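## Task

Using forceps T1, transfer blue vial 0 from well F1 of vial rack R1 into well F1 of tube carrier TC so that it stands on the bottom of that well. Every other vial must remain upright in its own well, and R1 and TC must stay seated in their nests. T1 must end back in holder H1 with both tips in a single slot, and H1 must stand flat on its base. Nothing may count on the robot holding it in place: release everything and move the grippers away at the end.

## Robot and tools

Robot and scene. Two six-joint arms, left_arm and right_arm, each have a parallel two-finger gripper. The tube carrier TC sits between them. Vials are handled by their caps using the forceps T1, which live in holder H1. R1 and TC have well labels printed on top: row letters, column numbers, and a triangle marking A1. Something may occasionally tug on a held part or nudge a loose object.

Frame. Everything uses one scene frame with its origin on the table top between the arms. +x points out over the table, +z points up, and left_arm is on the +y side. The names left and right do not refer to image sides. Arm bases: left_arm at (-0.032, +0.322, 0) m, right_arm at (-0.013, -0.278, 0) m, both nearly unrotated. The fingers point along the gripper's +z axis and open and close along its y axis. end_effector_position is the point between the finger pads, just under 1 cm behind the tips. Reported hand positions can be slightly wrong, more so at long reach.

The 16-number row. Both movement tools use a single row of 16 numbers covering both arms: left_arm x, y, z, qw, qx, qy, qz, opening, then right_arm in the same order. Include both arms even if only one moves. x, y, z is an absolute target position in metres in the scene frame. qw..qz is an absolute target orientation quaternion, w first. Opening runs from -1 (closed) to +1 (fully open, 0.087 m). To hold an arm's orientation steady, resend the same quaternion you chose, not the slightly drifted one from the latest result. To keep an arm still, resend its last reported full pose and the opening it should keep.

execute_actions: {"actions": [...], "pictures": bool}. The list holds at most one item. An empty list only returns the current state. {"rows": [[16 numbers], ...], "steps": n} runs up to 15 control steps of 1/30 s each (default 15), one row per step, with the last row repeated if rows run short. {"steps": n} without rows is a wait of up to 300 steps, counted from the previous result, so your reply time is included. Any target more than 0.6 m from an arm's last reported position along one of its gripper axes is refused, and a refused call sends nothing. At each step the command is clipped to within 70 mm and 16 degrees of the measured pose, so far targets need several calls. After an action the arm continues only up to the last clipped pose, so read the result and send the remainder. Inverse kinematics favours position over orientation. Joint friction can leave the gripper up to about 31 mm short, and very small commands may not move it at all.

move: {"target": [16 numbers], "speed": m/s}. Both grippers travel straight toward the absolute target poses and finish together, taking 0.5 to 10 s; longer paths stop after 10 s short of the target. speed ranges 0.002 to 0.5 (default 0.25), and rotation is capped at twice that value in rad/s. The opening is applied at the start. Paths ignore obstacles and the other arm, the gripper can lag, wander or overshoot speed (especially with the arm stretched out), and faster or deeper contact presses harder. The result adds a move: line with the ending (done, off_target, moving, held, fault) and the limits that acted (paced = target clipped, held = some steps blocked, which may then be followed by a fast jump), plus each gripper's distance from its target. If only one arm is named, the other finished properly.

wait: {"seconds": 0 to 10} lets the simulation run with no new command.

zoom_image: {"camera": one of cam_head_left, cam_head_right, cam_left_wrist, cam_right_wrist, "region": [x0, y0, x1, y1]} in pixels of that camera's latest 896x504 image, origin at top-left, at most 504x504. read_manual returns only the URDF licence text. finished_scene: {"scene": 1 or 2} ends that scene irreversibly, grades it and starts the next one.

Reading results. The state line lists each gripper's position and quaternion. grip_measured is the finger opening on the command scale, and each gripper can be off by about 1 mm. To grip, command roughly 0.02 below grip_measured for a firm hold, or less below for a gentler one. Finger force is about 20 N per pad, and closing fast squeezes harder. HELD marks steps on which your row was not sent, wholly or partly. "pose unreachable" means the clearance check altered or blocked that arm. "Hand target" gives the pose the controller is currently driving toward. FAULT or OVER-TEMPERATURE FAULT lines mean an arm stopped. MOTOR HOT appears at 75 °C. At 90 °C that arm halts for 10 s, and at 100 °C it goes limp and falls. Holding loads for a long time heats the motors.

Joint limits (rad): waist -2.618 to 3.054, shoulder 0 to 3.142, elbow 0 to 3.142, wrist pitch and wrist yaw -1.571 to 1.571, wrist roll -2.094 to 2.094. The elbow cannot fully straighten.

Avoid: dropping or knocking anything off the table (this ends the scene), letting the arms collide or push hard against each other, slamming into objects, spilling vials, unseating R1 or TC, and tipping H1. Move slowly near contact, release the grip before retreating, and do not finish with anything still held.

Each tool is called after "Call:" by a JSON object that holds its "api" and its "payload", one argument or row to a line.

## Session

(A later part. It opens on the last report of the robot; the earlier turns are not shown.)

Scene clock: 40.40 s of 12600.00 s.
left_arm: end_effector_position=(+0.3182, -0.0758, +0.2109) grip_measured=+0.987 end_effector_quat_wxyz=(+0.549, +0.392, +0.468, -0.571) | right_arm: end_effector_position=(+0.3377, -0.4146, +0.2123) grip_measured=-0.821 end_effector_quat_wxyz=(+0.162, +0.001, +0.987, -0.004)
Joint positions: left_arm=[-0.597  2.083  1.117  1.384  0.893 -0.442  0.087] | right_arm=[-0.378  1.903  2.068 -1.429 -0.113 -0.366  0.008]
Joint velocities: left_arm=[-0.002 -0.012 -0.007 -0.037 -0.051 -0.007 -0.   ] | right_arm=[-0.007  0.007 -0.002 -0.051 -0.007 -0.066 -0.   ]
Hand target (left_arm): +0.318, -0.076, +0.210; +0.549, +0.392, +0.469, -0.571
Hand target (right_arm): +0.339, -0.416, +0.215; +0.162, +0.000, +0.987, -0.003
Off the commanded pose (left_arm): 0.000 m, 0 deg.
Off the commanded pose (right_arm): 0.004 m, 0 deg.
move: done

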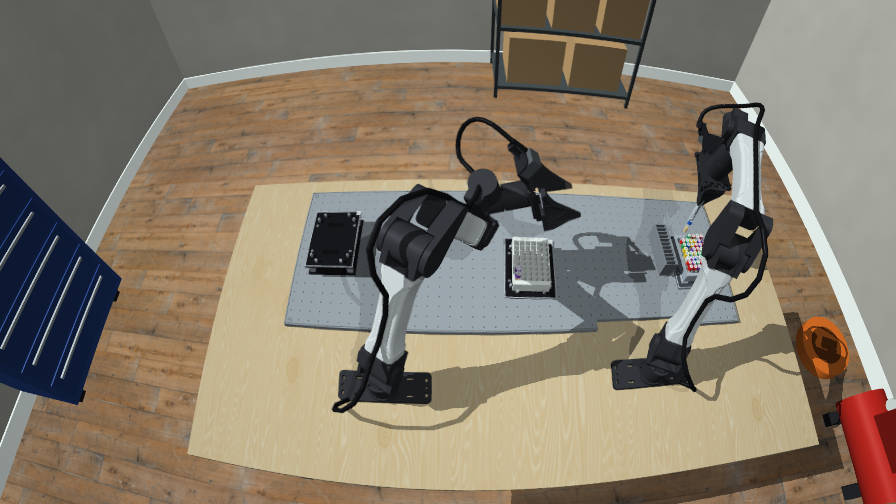

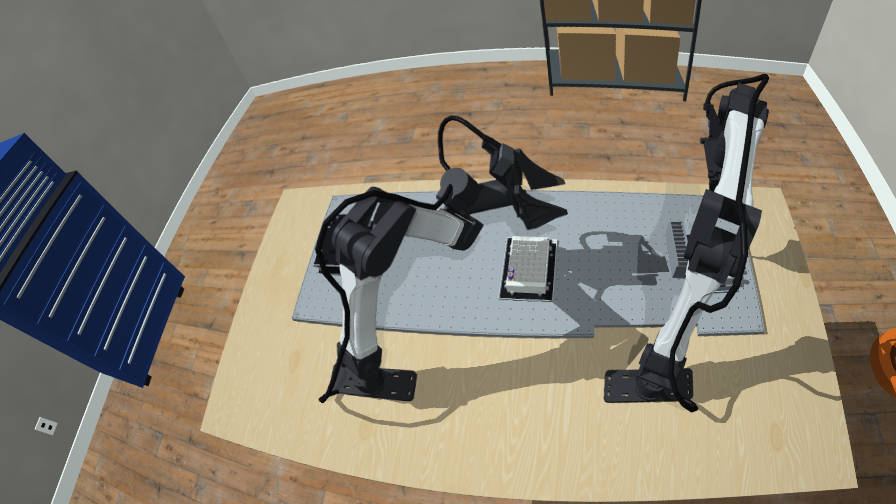

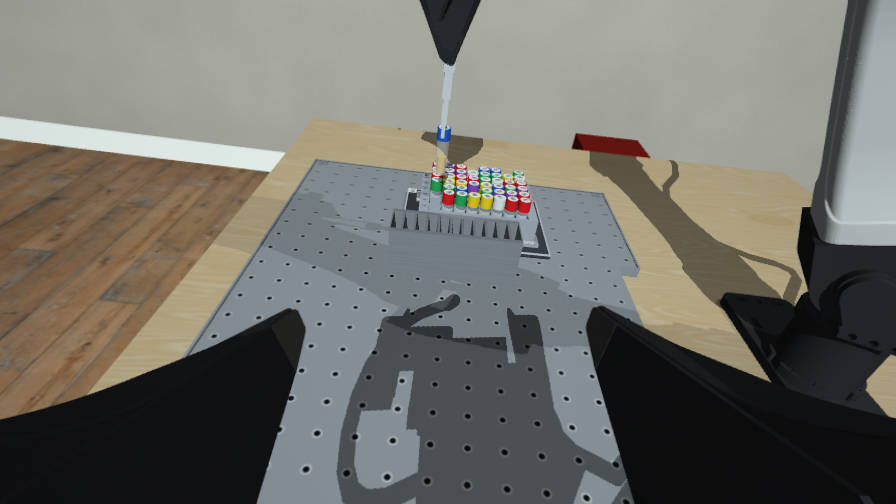

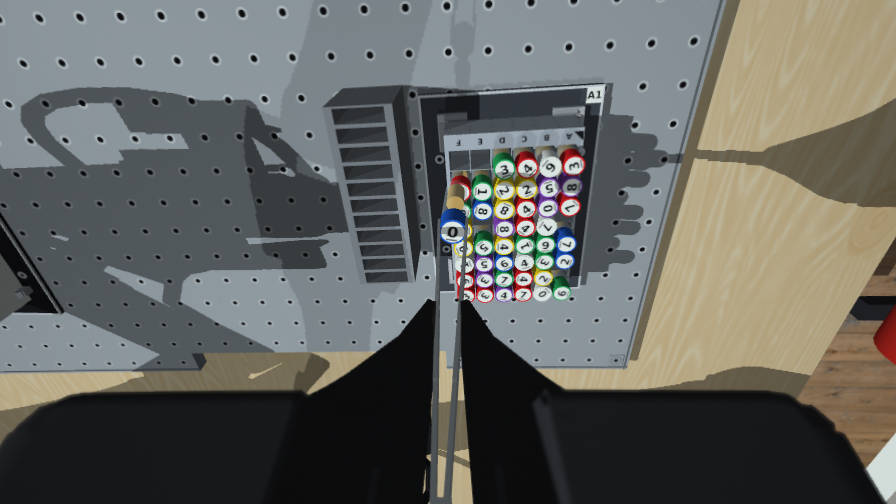

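Call:
{"api": "move", "payload": {
  "target": [0.30,0.17,0.19,0.542,0.455,0.455,-0.542,1,0.315,0.0,0.205,0.1565,-0.2555,0.9534,0.0419,-0.835],
  "speed": 0.1
}}

Scene clock: 46.53 s of 12600.00 s.
left_arm: end_effector_position=(+0.3070, +0.1671, +0.1883) grip_measured=+0.987 end_effector_quat_wxyz=(+0.520, +0.472, +0.521, -0.485) | right_arm: end_effector_position=(+0.3103, +0.0017, +0.2026) grip_measured=-0.821 end_effector_quat_wxyz=(+0.161, -0.255, +0.952, +0.058)
Joint positions: left_arm=[ 0.033  1.812  0.787  1.542  1.548 -0.531  0.087] | right_arm=[ 0.717  2.112  2.33  -1.446  0.035  0.18   0.008]
Joint velocities: left_arm=[-0.012 -0.017 -0.007  0.037  0.007 -0.037  0.   ] | right_arm=[-0.022 -0.012 -0.017  0.037 -0.037  0.051  0.001]
Hand target (left_arm): +0.301, +0.169, +0.189; +0.522, +0.474, +0.520, -0.481
Hand target (right_arm): +0.311, +0.003, +0.205; +0.165, -0.253, +0.952, +0.055
Off the commanded pose (left_arm): 0.008 m, 10 deg.
Off the commanded pose (right_arm): 0.006 m, 2 deg.
joint sent to its limit (left arm) — the command would take joint 4 (wrist pitch) past its upper limit, so that joint was sent only as far as its limit.
move: off_target (left_arm)

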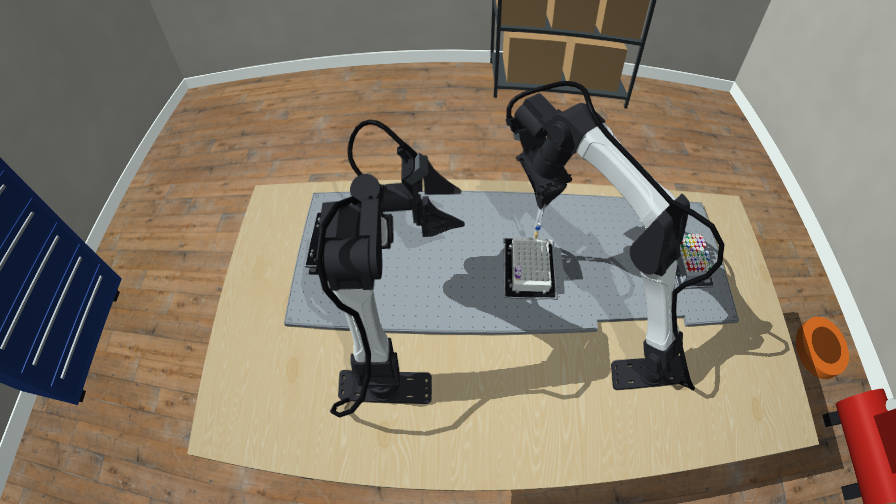

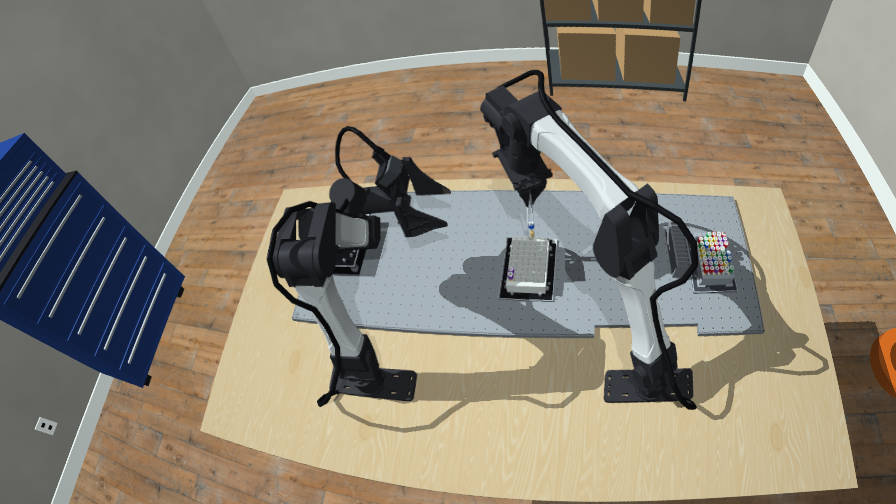

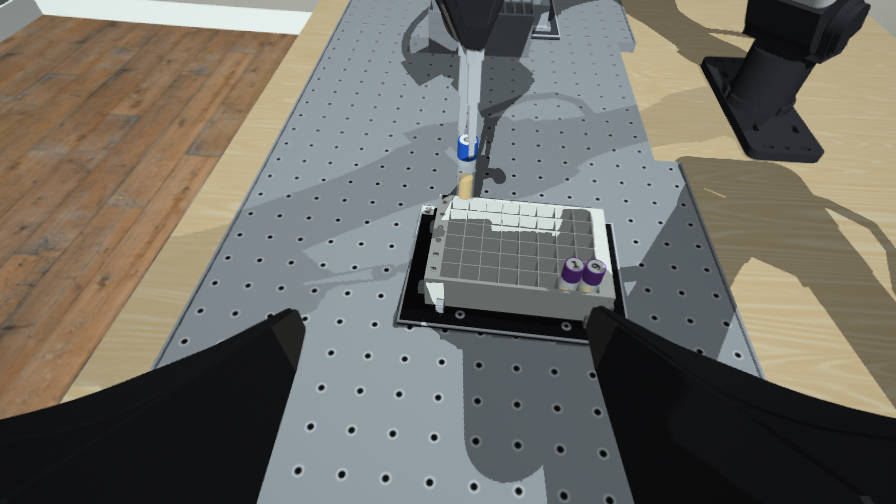

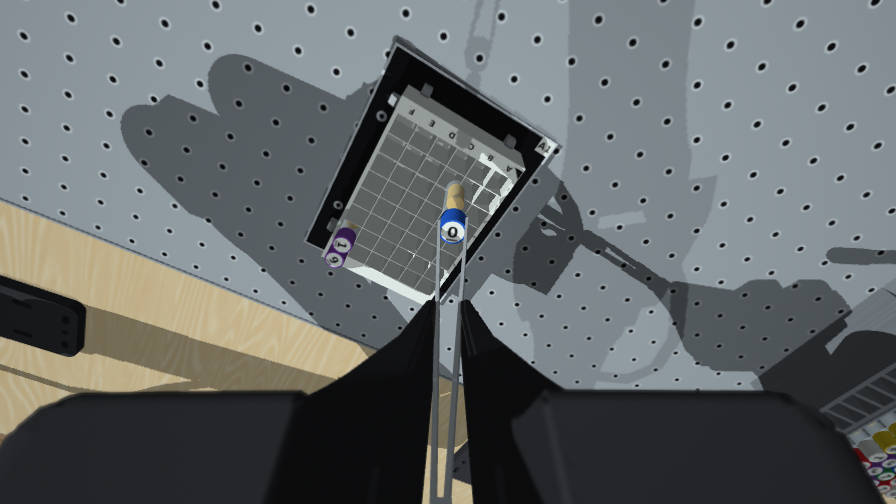

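Call:
{"api": "move", "payload": {
  "target": [0.307,0.1671,0.1883,0.52,0.472,0.521,-0.485,1,0.317,0.044,0.187,0.1614,-0.086,0.983,0.0141,-0.835],
  "speed": 0.04
}}

Call:
{"api": "zoom_image", "payload": {
  "camera": "cam_left_wrist",
  "region": [370,170,570,320]
}}

Call:
{"api": "zoom_image", "payload": {
  "camera": "cam_right_wrist",
  "region": [370,110,570,260]
}}

Scene clock: 52.43 s of 12600.00 s.
left_arm: end_effector_position=(+0.3069, +0.1671, +0.1882) grip_measured=+0.987 end_effector_quat_wxyz=(+0.520, +0.472, +0.521, -0.485) | right_arm: end_effector_position=(+0.3170, +0.0407, +0.1842) grip_measured=-0.821 end_effector_quat_wxyz=(+0.170, -0.088, +0.981, +0.030)
Joint positions: left_arm=[ 0.033  1.812  0.787  1.542  1.549 -0.531  0.087] | right_arm=[ 0.791  2.311  2.592 -1.548  0.17   0.579  0.008]
Joint velocities: left_arm=[ 0.002 -0.002  0.002 -0.037  0.007 -0.066 -0.   ] | right_arm=[-0.007 -0.007  0.007  0.051 -0.022 -0.007  0.001]
Hand target (left_arm): +0.307, +0.167, +0.188; +0.520, +0.472, +0.521, -0.485
Hand target (right_arm): +0.316, +0.044, +0.187; +0.176, -0.086, +0.980, +0.029
Off the commanded pose (left_arm): 0.000 m, 0 deg.
Off the commanded pose (right_arm): 0.004 m, 2 deg.
joint sent to its limit (right arm) — the command would take joint 4 (wrist pitch) past its lower limit, so that joint was sent only as far as its limit.
move: done

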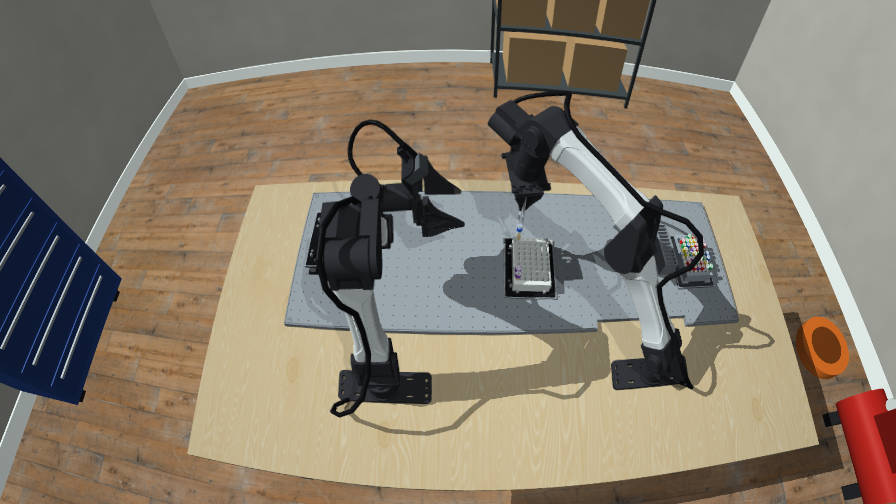

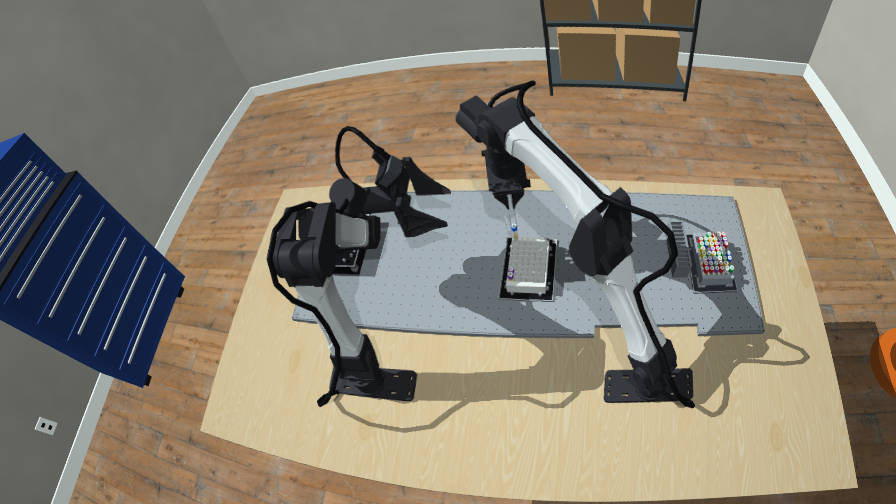

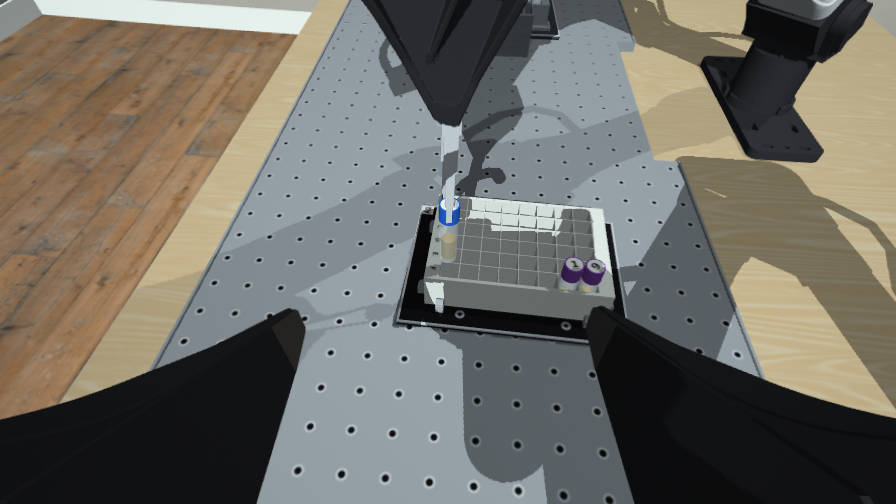

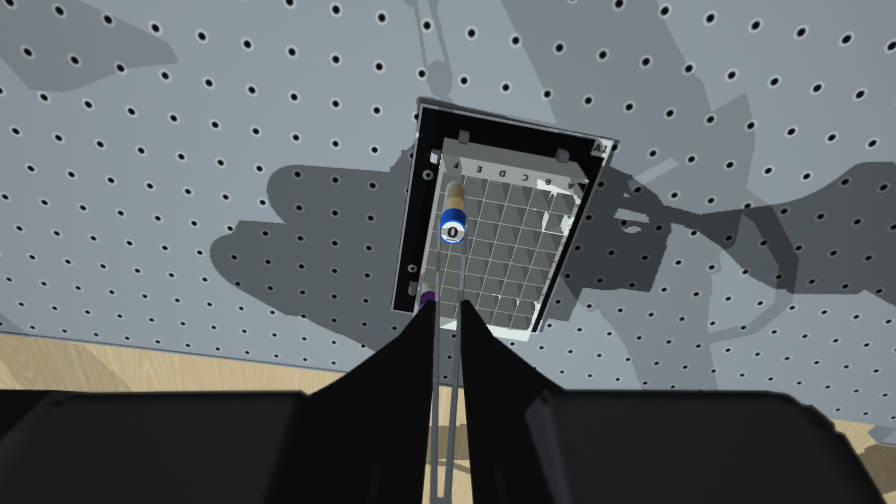

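Region (370, 170, 570, 320) of cam_left_wrist's 896x504 image, scaled by 2.520, with more detail than that image has; it fills the top 378 rows of this view, and the rest is white.

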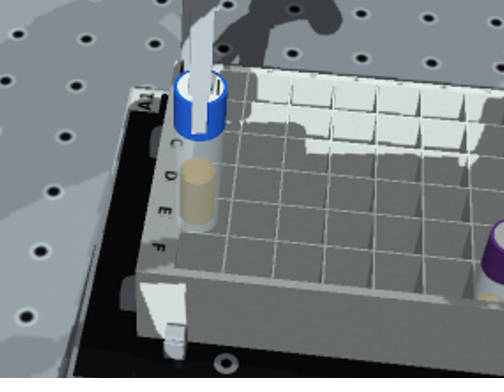

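Region (370, 110, 570, 260) of cam_right_wrist's 896x504 image, scaled by 2.520, with more detail than that image has; it fills the top 378 rows of this view, and the rest is white.

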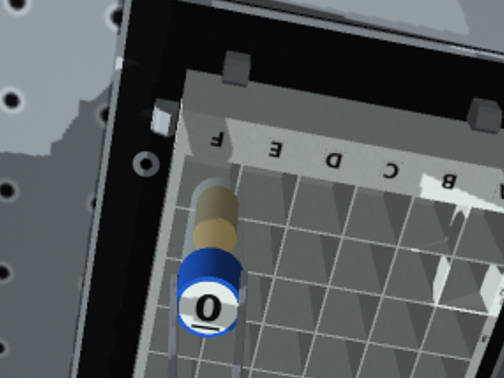

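Call:
{"api": "move", "payload": {
  "target": [0.307,0.1671,0.1883,0.52,0.472,0.521,-0.485,1,0.316,0.045,0.177,0.17,-0.088,0.981,0.03,-0.835],
  "speed": 0.006
}}

Call:
{"api": "zoom_image", "payload": {
  "camera": "cam_left_wrist",
  "region": [370,170,570,320]
}}

Call:
{"api": "zoom_image", "payload": {
  "camera": "cam_right_wrist",
  "region": [370,110,570,260]
}}

Scene clock: 55.30 s of 12600.00 s.
left_arm: end_effector_position=(+0.3069, +0.1671, +0.1882) grip_measured=+0.987 end_effector_quat_wxyz=(+0.520, +0.472, +0.521, -0.485) | right_arm: end_effector_position=(+0.3178, +0.0414, +0.1772) grip_measured=-0.821 end_effector_quat_wxyz=(+0.166, -0.086, +0.982, +0.026)
Joint positions: left_arm=[ 0.033  1.812  0.787  1.542  1.549 -0.531  0.087] | right_arm=[ 0.791  2.311  2.562 -1.528  0.171  0.583  0.008]
Joint velocities: left_arm=[-0.007 -0.002 -0.002 -0.051 -0.007 -0.051 -0.001] | right_arm=[-0.022  0.012 -0.017 -0.007  0.007  0.022 -0.   ]
Hand target (left_arm): +0.307, +0.167, +0.188; +0.520, +0.472, +0.521, -0.485
Hand target (right_arm): +0.316, +0.045, +0.177; +0.170, -0.088, +0.981, +0.030
Off the commanded pose (left_arm): 0.000 m, 0 deg.
Off the commanded pose (right_arm): 0.004 m, 1 deg.
move: done

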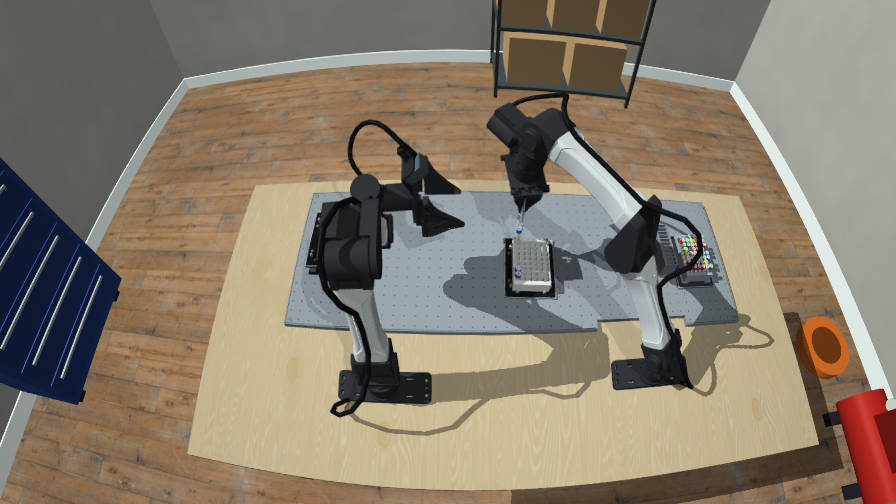

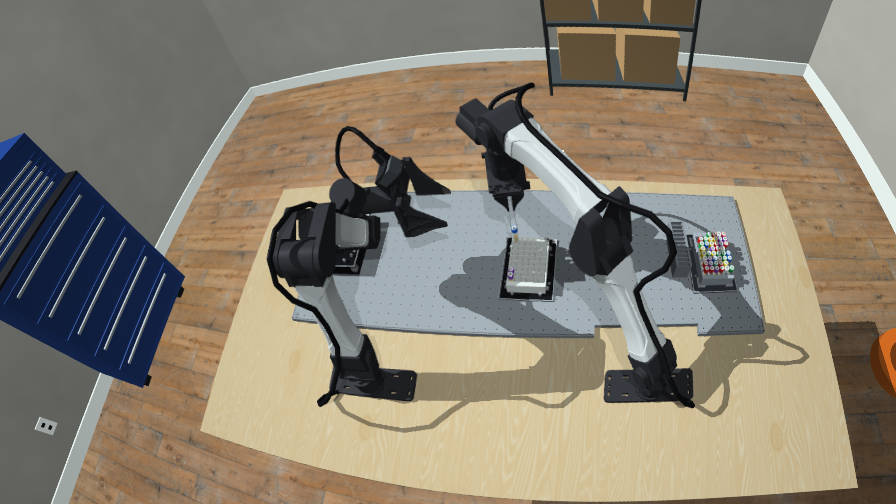

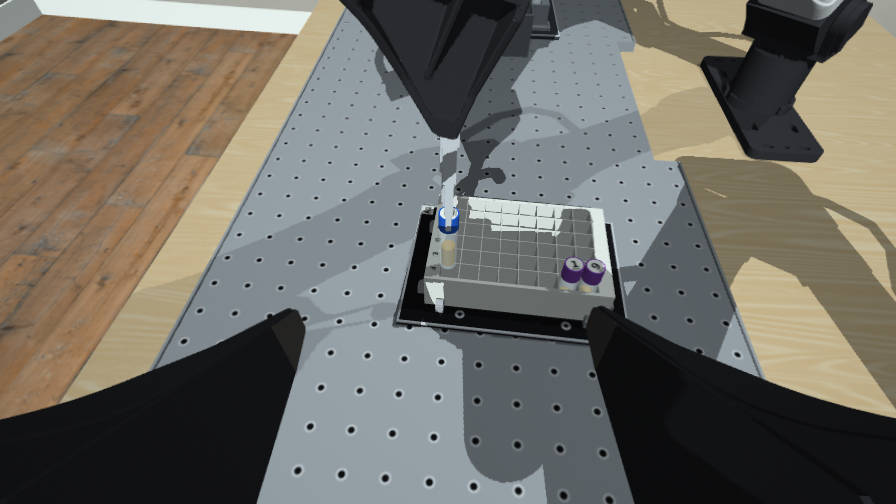

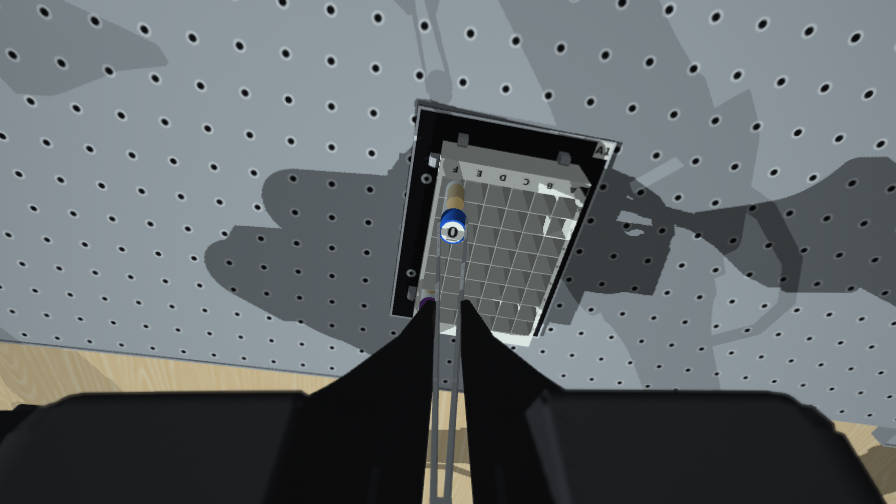

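Region (370, 170, 570, 320) of cam_left_wrist's 896x504 image, scaled by 2.520, with more detail than that image has; it fills the top 378 rows of this view, and the rest is white.

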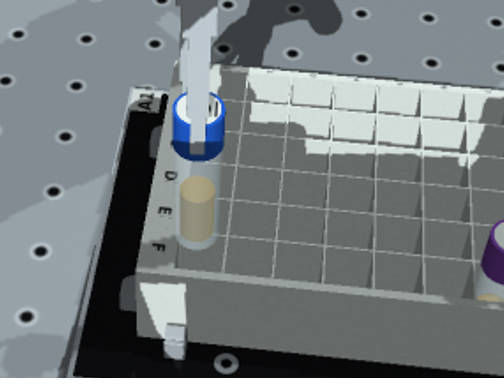

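Region (370, 110, 570, 260) of cam_right_wrist's 896x504 image, scaled by 2.520, with more detail than that image has; it fills the top 378 rows of this view, and the rest is white.

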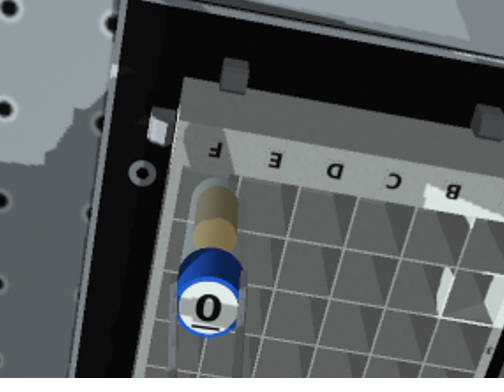

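Need a little more +y via waist.

Call:
{"api": "move", "payload": {
  "target": [0.307,0.1671,0.1883,0.52,0.472,0.521,-0.485,1,0.3145,0.048,0.176,0.17,-0.088,0.981,0.03,-0.835],
  "speed": 0.004
}}

Call:
{"api": "zoom_image", "payload": {
  "camera": "cam_left_wrist",
  "region": [370,170,570,320]
}}

Call:
{"api": "zoom_image", "payload": {
  "camera": "cam_right_wrist",
  "region": [370,110,570,260]
}}

Scene clock: 58.63 s of 12600.00 s.
left_arm: end_effector_position=(+0.3069, +0.1671, +0.1882) grip_measured=+0.987 end_effector_quat_wxyz=(+0.520, +0.472, +0.521, -0.485) | right_arm: end_effector_position=(+0.3181, +0.0418, +0.1772) grip_measured=-0.821 end_effector_quat_wxyz=(+0.167, -0.085, +0.982, +0.027)
Joint positions: left_arm=[ 0.033  1.812  0.787  1.542  1.549 -0.531  0.087] | right_arm=[ 0.791  2.311  2.562 -1.527  0.171  0.586  0.008]
Joint velocities: left_arm=[-0.012  0.007  0.012 -0.007 -0.007 -0.037 -0.   ] | right_arm=[ 0.012  0.002 -0.017 -0.022  0.007 -0.037  0.   ]
Hand target (left_arm): +0.307, +0.167, +0.188; +0.520, +0.472, +0.521, -0.485
Hand target (right_arm): +0.314, +0.048, +0.176; +0.170, -0.088, +0.981, +0.030
Off the commanded pose (left_arm): 0.000 m, 0 deg.
Off the commanded pose (right_arm): 0.007 m, 1 deg.
move: done

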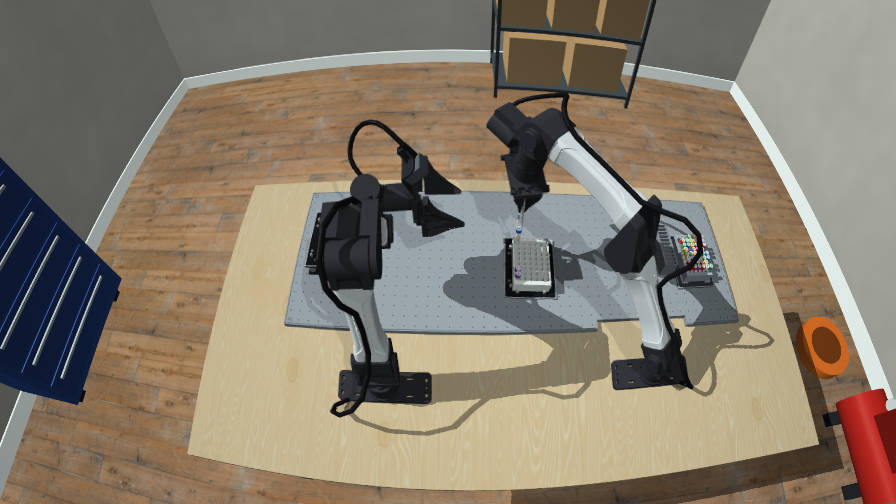

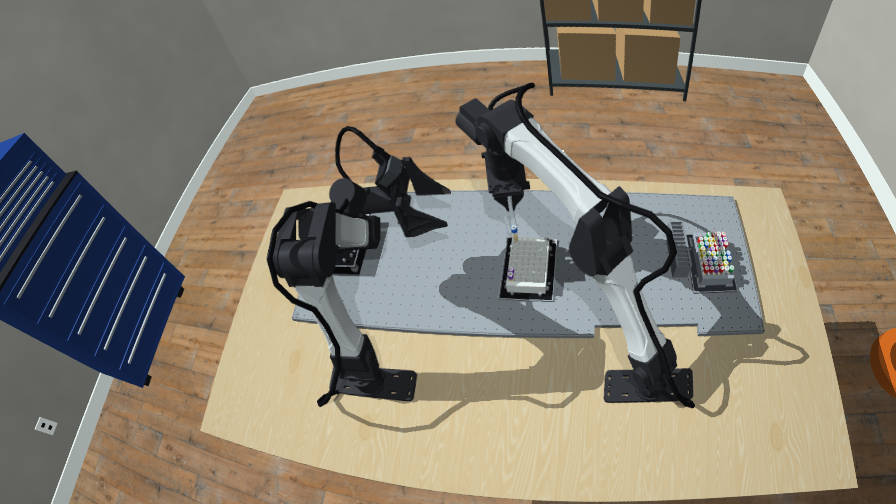

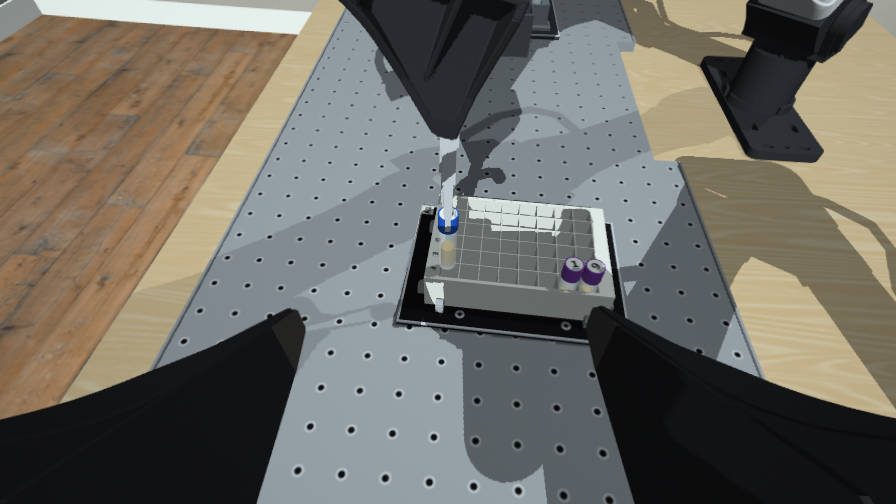

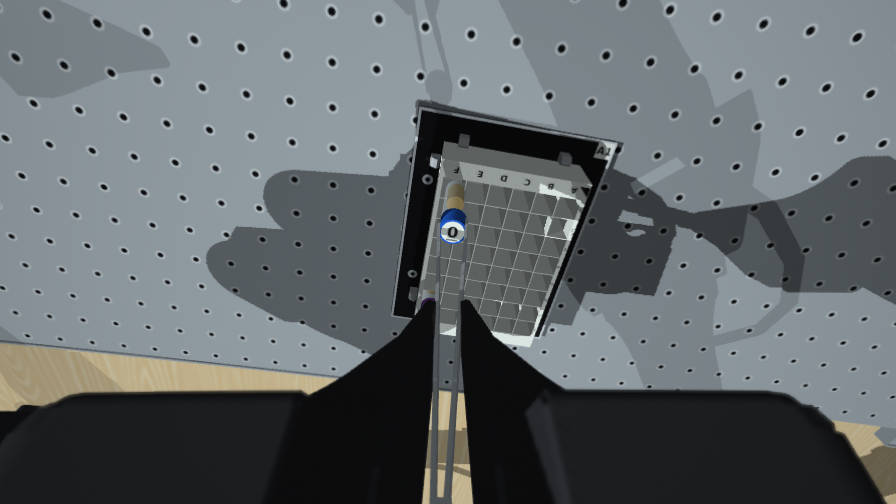

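Region (370, 170, 570, 320) of cam_left_wrist's 896x504 image, scaled by 2.520, with more detail than that image has; it fills the top 378 rows of this view, and the rest is white.

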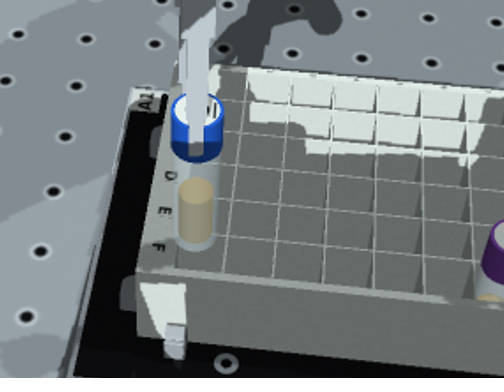

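Region (370, 110, 570, 260) of cam_right_wrist's 896x504 image, scaled by 2.520, with more detail than that image has; it fills the top 378 rows of this view, and the rest is white.

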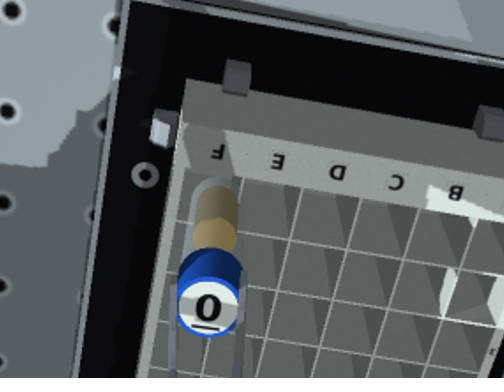

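Call:
{"api": "move", "payload": {
  "target": [0.307,0.1671,0.1883,0.52,0.472,0.521,-0.485,1,0.3145,0.0465,0.177,0.161,-0.084,0.983,0.035,-0.835],
  "speed": 0.004
}}

Call:
{"api": "zoom_image", "payload": {
  "camera": "cam_left_wrist",
  "region": [370,170,570,320]
}}

Call:
{"api": "zoom_image", "payload": {
  "camera": "cam_right_wrist",
  "region": [370,110,570,260]
}}

Scene clock: 63.10 s of 12600.00 s.
left_arm: end_effector_position=(+0.3069, +0.1671, +0.1882) grip_measured=+0.987 end_effector_quat_wxyz=(+0.520, +0.472, +0.521, -0.485) | right_arm: end_effector_position=(+0.3174, +0.0426, +0.1772) grip_measured=-0.821 end_effector_quat_wxyz=(+0.165, -0.084, +0.982, +0.029)
Joint positions: left_arm=[ 0.033  1.812  0.787  1.542  1.549 -0.531  0.087] | right_arm=[ 0.791  2.311  2.562 -1.527  0.166  0.588  0.008]
Joint velocities: left_arm=[-0.002  0.002  0.002 -0.081  0.022 -0.095 -0.003] | right_arm=[-0.002  0.002 -0.012 -0.007  0.007 -0.051 -0.001]
Hand target (left_arm): +0.307, +0.167, +0.188; +0.520, +0.472, +0.521, -0.485
Hand target (right_arm): +0.314, +0.046, +0.177; +0.161, -0.084, +0.983, +0.035
Off the commanded pose (left_arm): 0.000 m, 0 deg.
Off the commanded pose (right_arm): 0.005 m, 1 deg.
move: done

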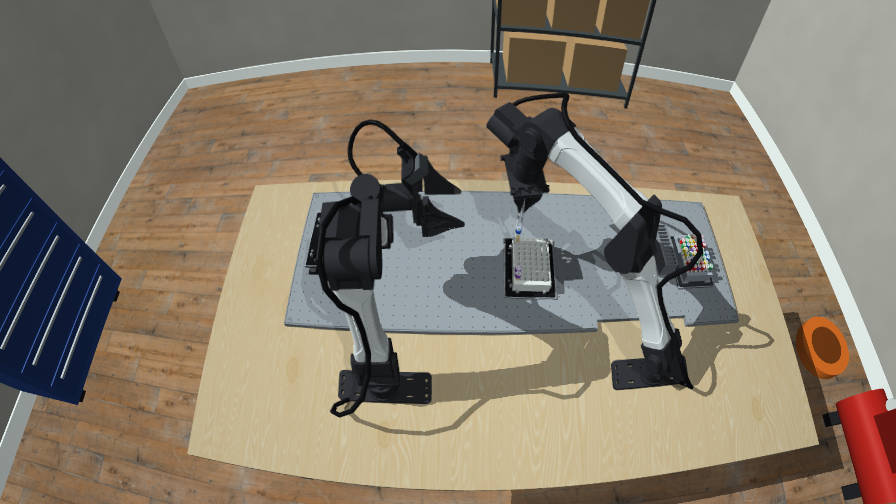

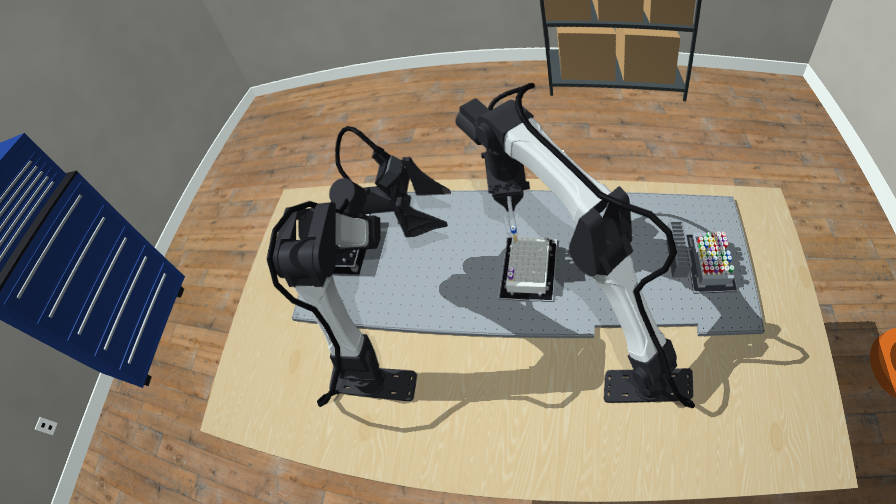

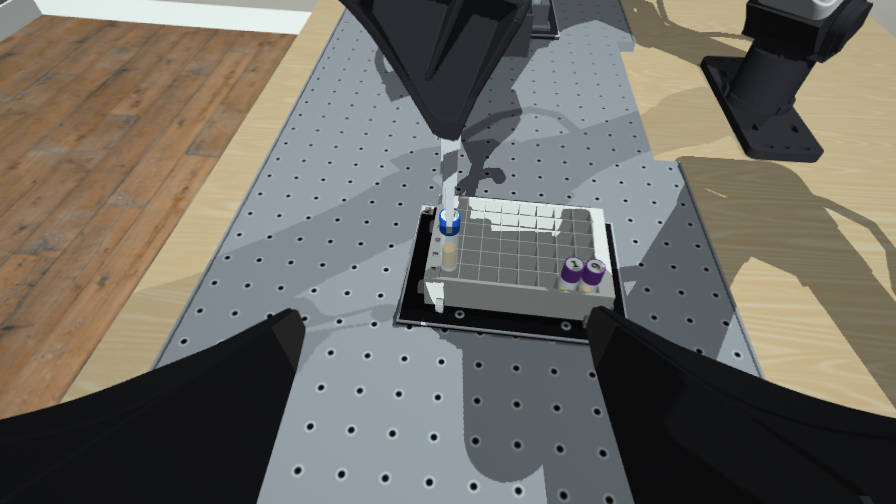

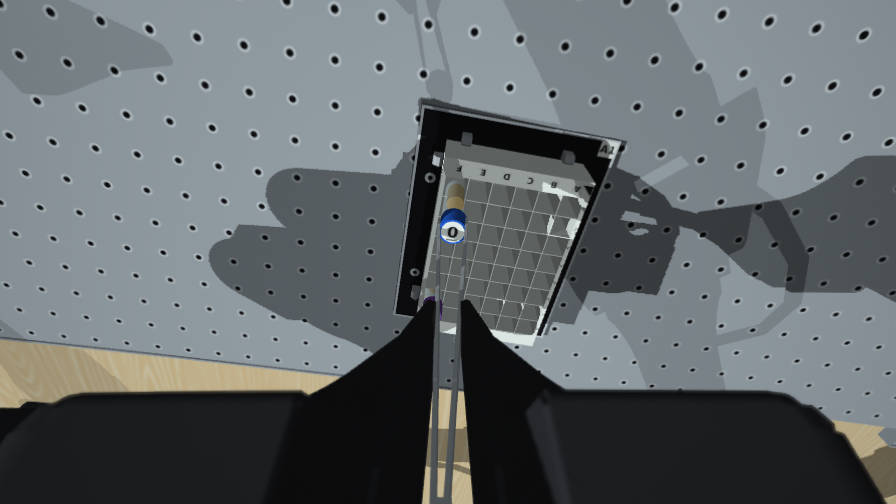

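Region (370, 170, 570, 320) of cam_left_wrist's 896x504 image, scaled by 2.520, with more detail than that image has; it fills the top 378 rows of this view, and the rest is white.

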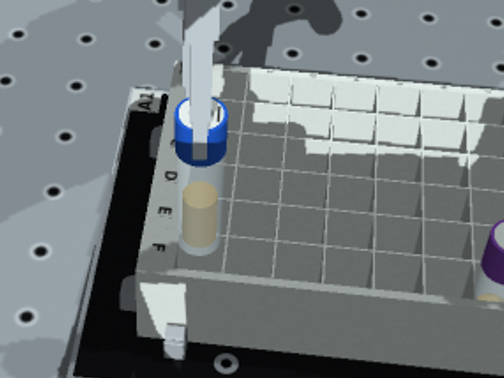

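Region (370, 110, 570, 260) of cam_right_wrist's 896x504 image, scaled by 2.520, with more detail than that image has; it fills the top 378 rows of this view, and the rest is white.

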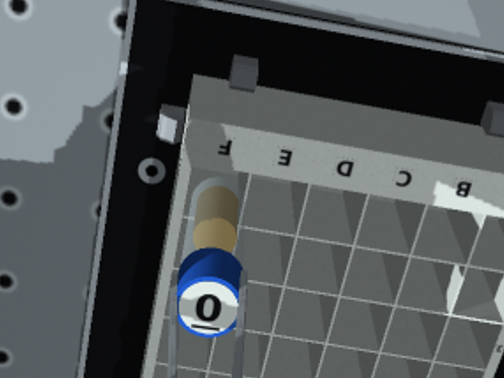

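Call:
{"api": "move", "payload": {
  "target": [0.307,0.1671,0.1883,0.52,0.472,0.521,-0.485,1,0.3188,0.044,0.164,0.168,-0.084,0.981,0.032,-0.835],
  "speed": 0.006
}}

Call:
{"api": "zoom_image", "payload": {
  "camera": "cam_left_wrist",
  "region": [370,170,570,320]
}}

Call:
{"api": "zoom_image", "payload": {
  "camera": "cam_right_wrist",
  "region": [370,110,570,260]
}}

Scene clock: 66.57 s of 12600.00 s.
left_arm: end_effector_position=(+0.3069, +0.1671, +0.1882) grip_measured=+0.987 end_effector_quat_wxyz=(+0.520, +0.472, +0.521, -0.485) | right_arm: end_effector_position=(+0.3189, +0.0442, +0.1594) grip_measured=-0.834 end_effector_quat_wxyz=(+0.161, -0.085, +0.983, +0.026)
Joint positions: left_arm=[ 0.033  1.812  0.787  1.542  1.549 -0.531  0.087] | right_arm=[ 0.791  2.284  2.439 -1.442  0.165  0.588  0.007]
Joint velocities: left_arm=[-0.012  0.002  0.007 -0.022  0.022 -0.037  0.001] | right_arm=[ 0.012 -0.007 -0.007 -0.007 -0.051 -0.007  0.   ]
Hand target (left_arm): +0.307, +0.167, +0.188; +0.520, +0.472, +0.521, -0.485
Hand target (right_arm): +0.319, +0.044, +0.164; +0.168, -0.084, +0.982, +0.032
Off the commanded pose (left_arm): 0.000 m, 0 deg.
Off the commanded pose (right_arm): 0.005 m, 1 deg.
move: done

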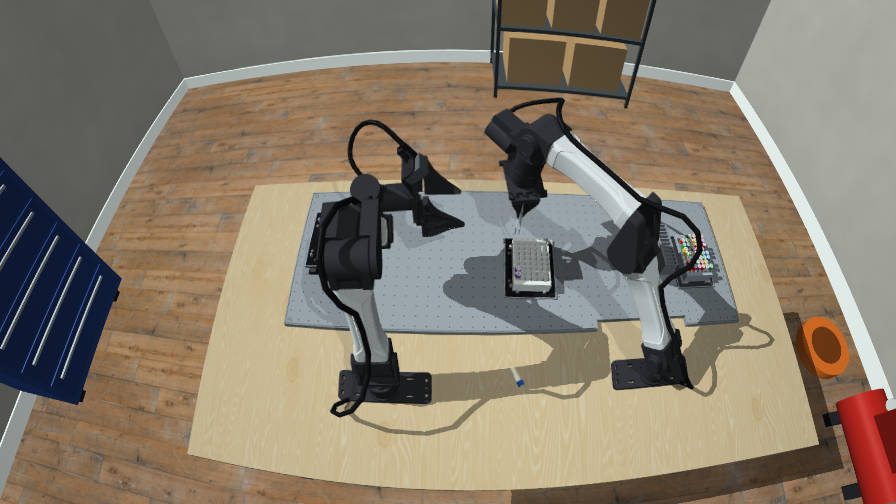

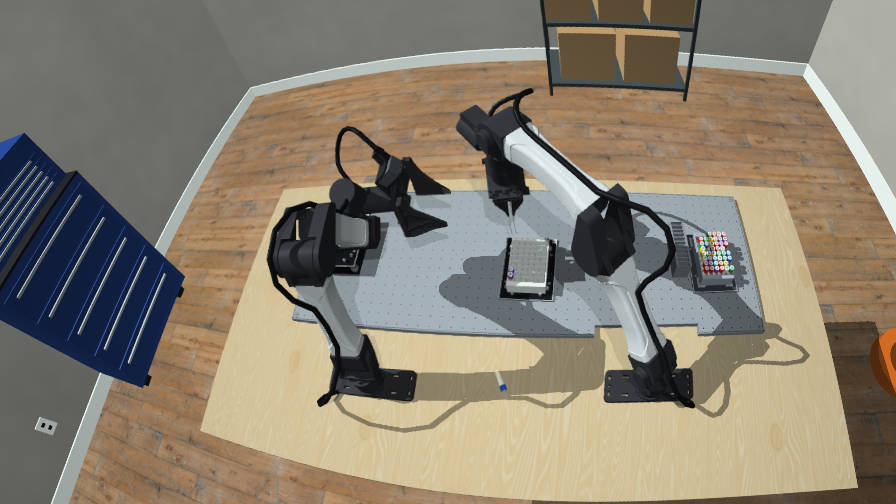

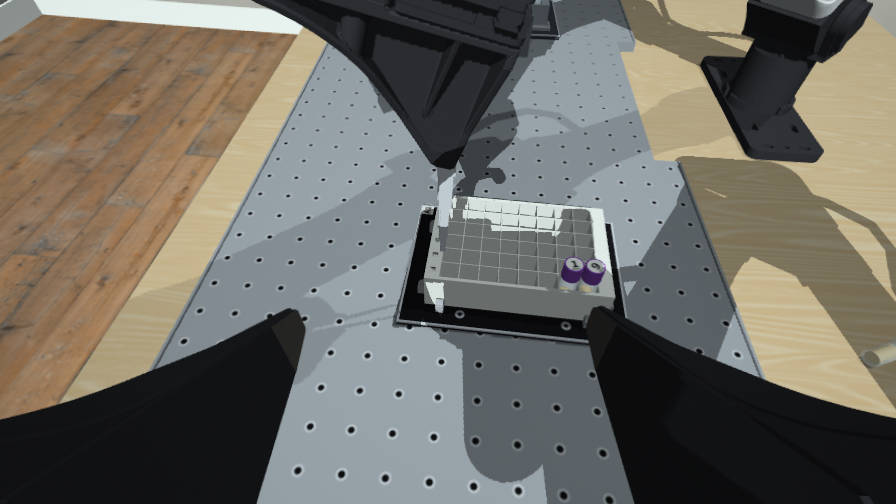

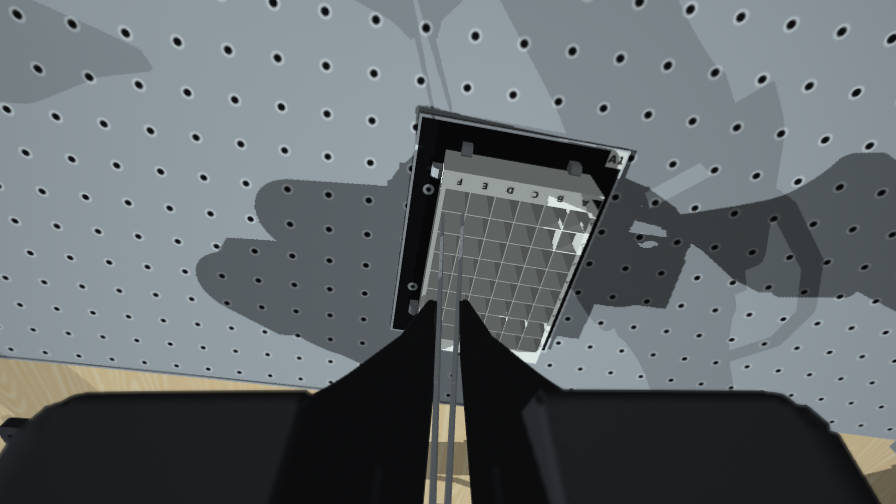

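Region (370, 170, 570, 320) of cam_left_wrist's 896x504 image, scaled by 2.520, with more detail than that image has; it fills the top 378 rows of this view, and the rest is white.

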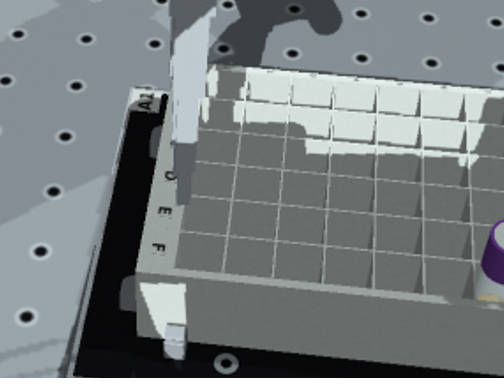

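Region (370, 110, 570, 260) of cam_right_wrist's 896x504 image, scaled by 2.520, with more detail than that image has; it fills the top 378 rows of this view, and the rest is white.

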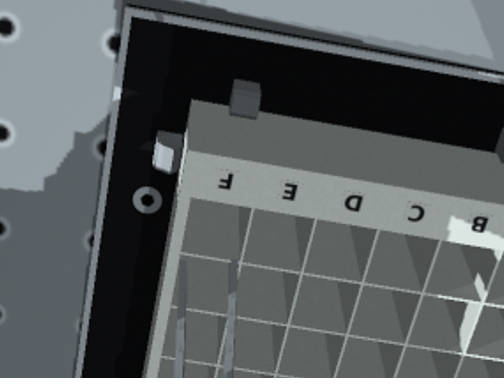

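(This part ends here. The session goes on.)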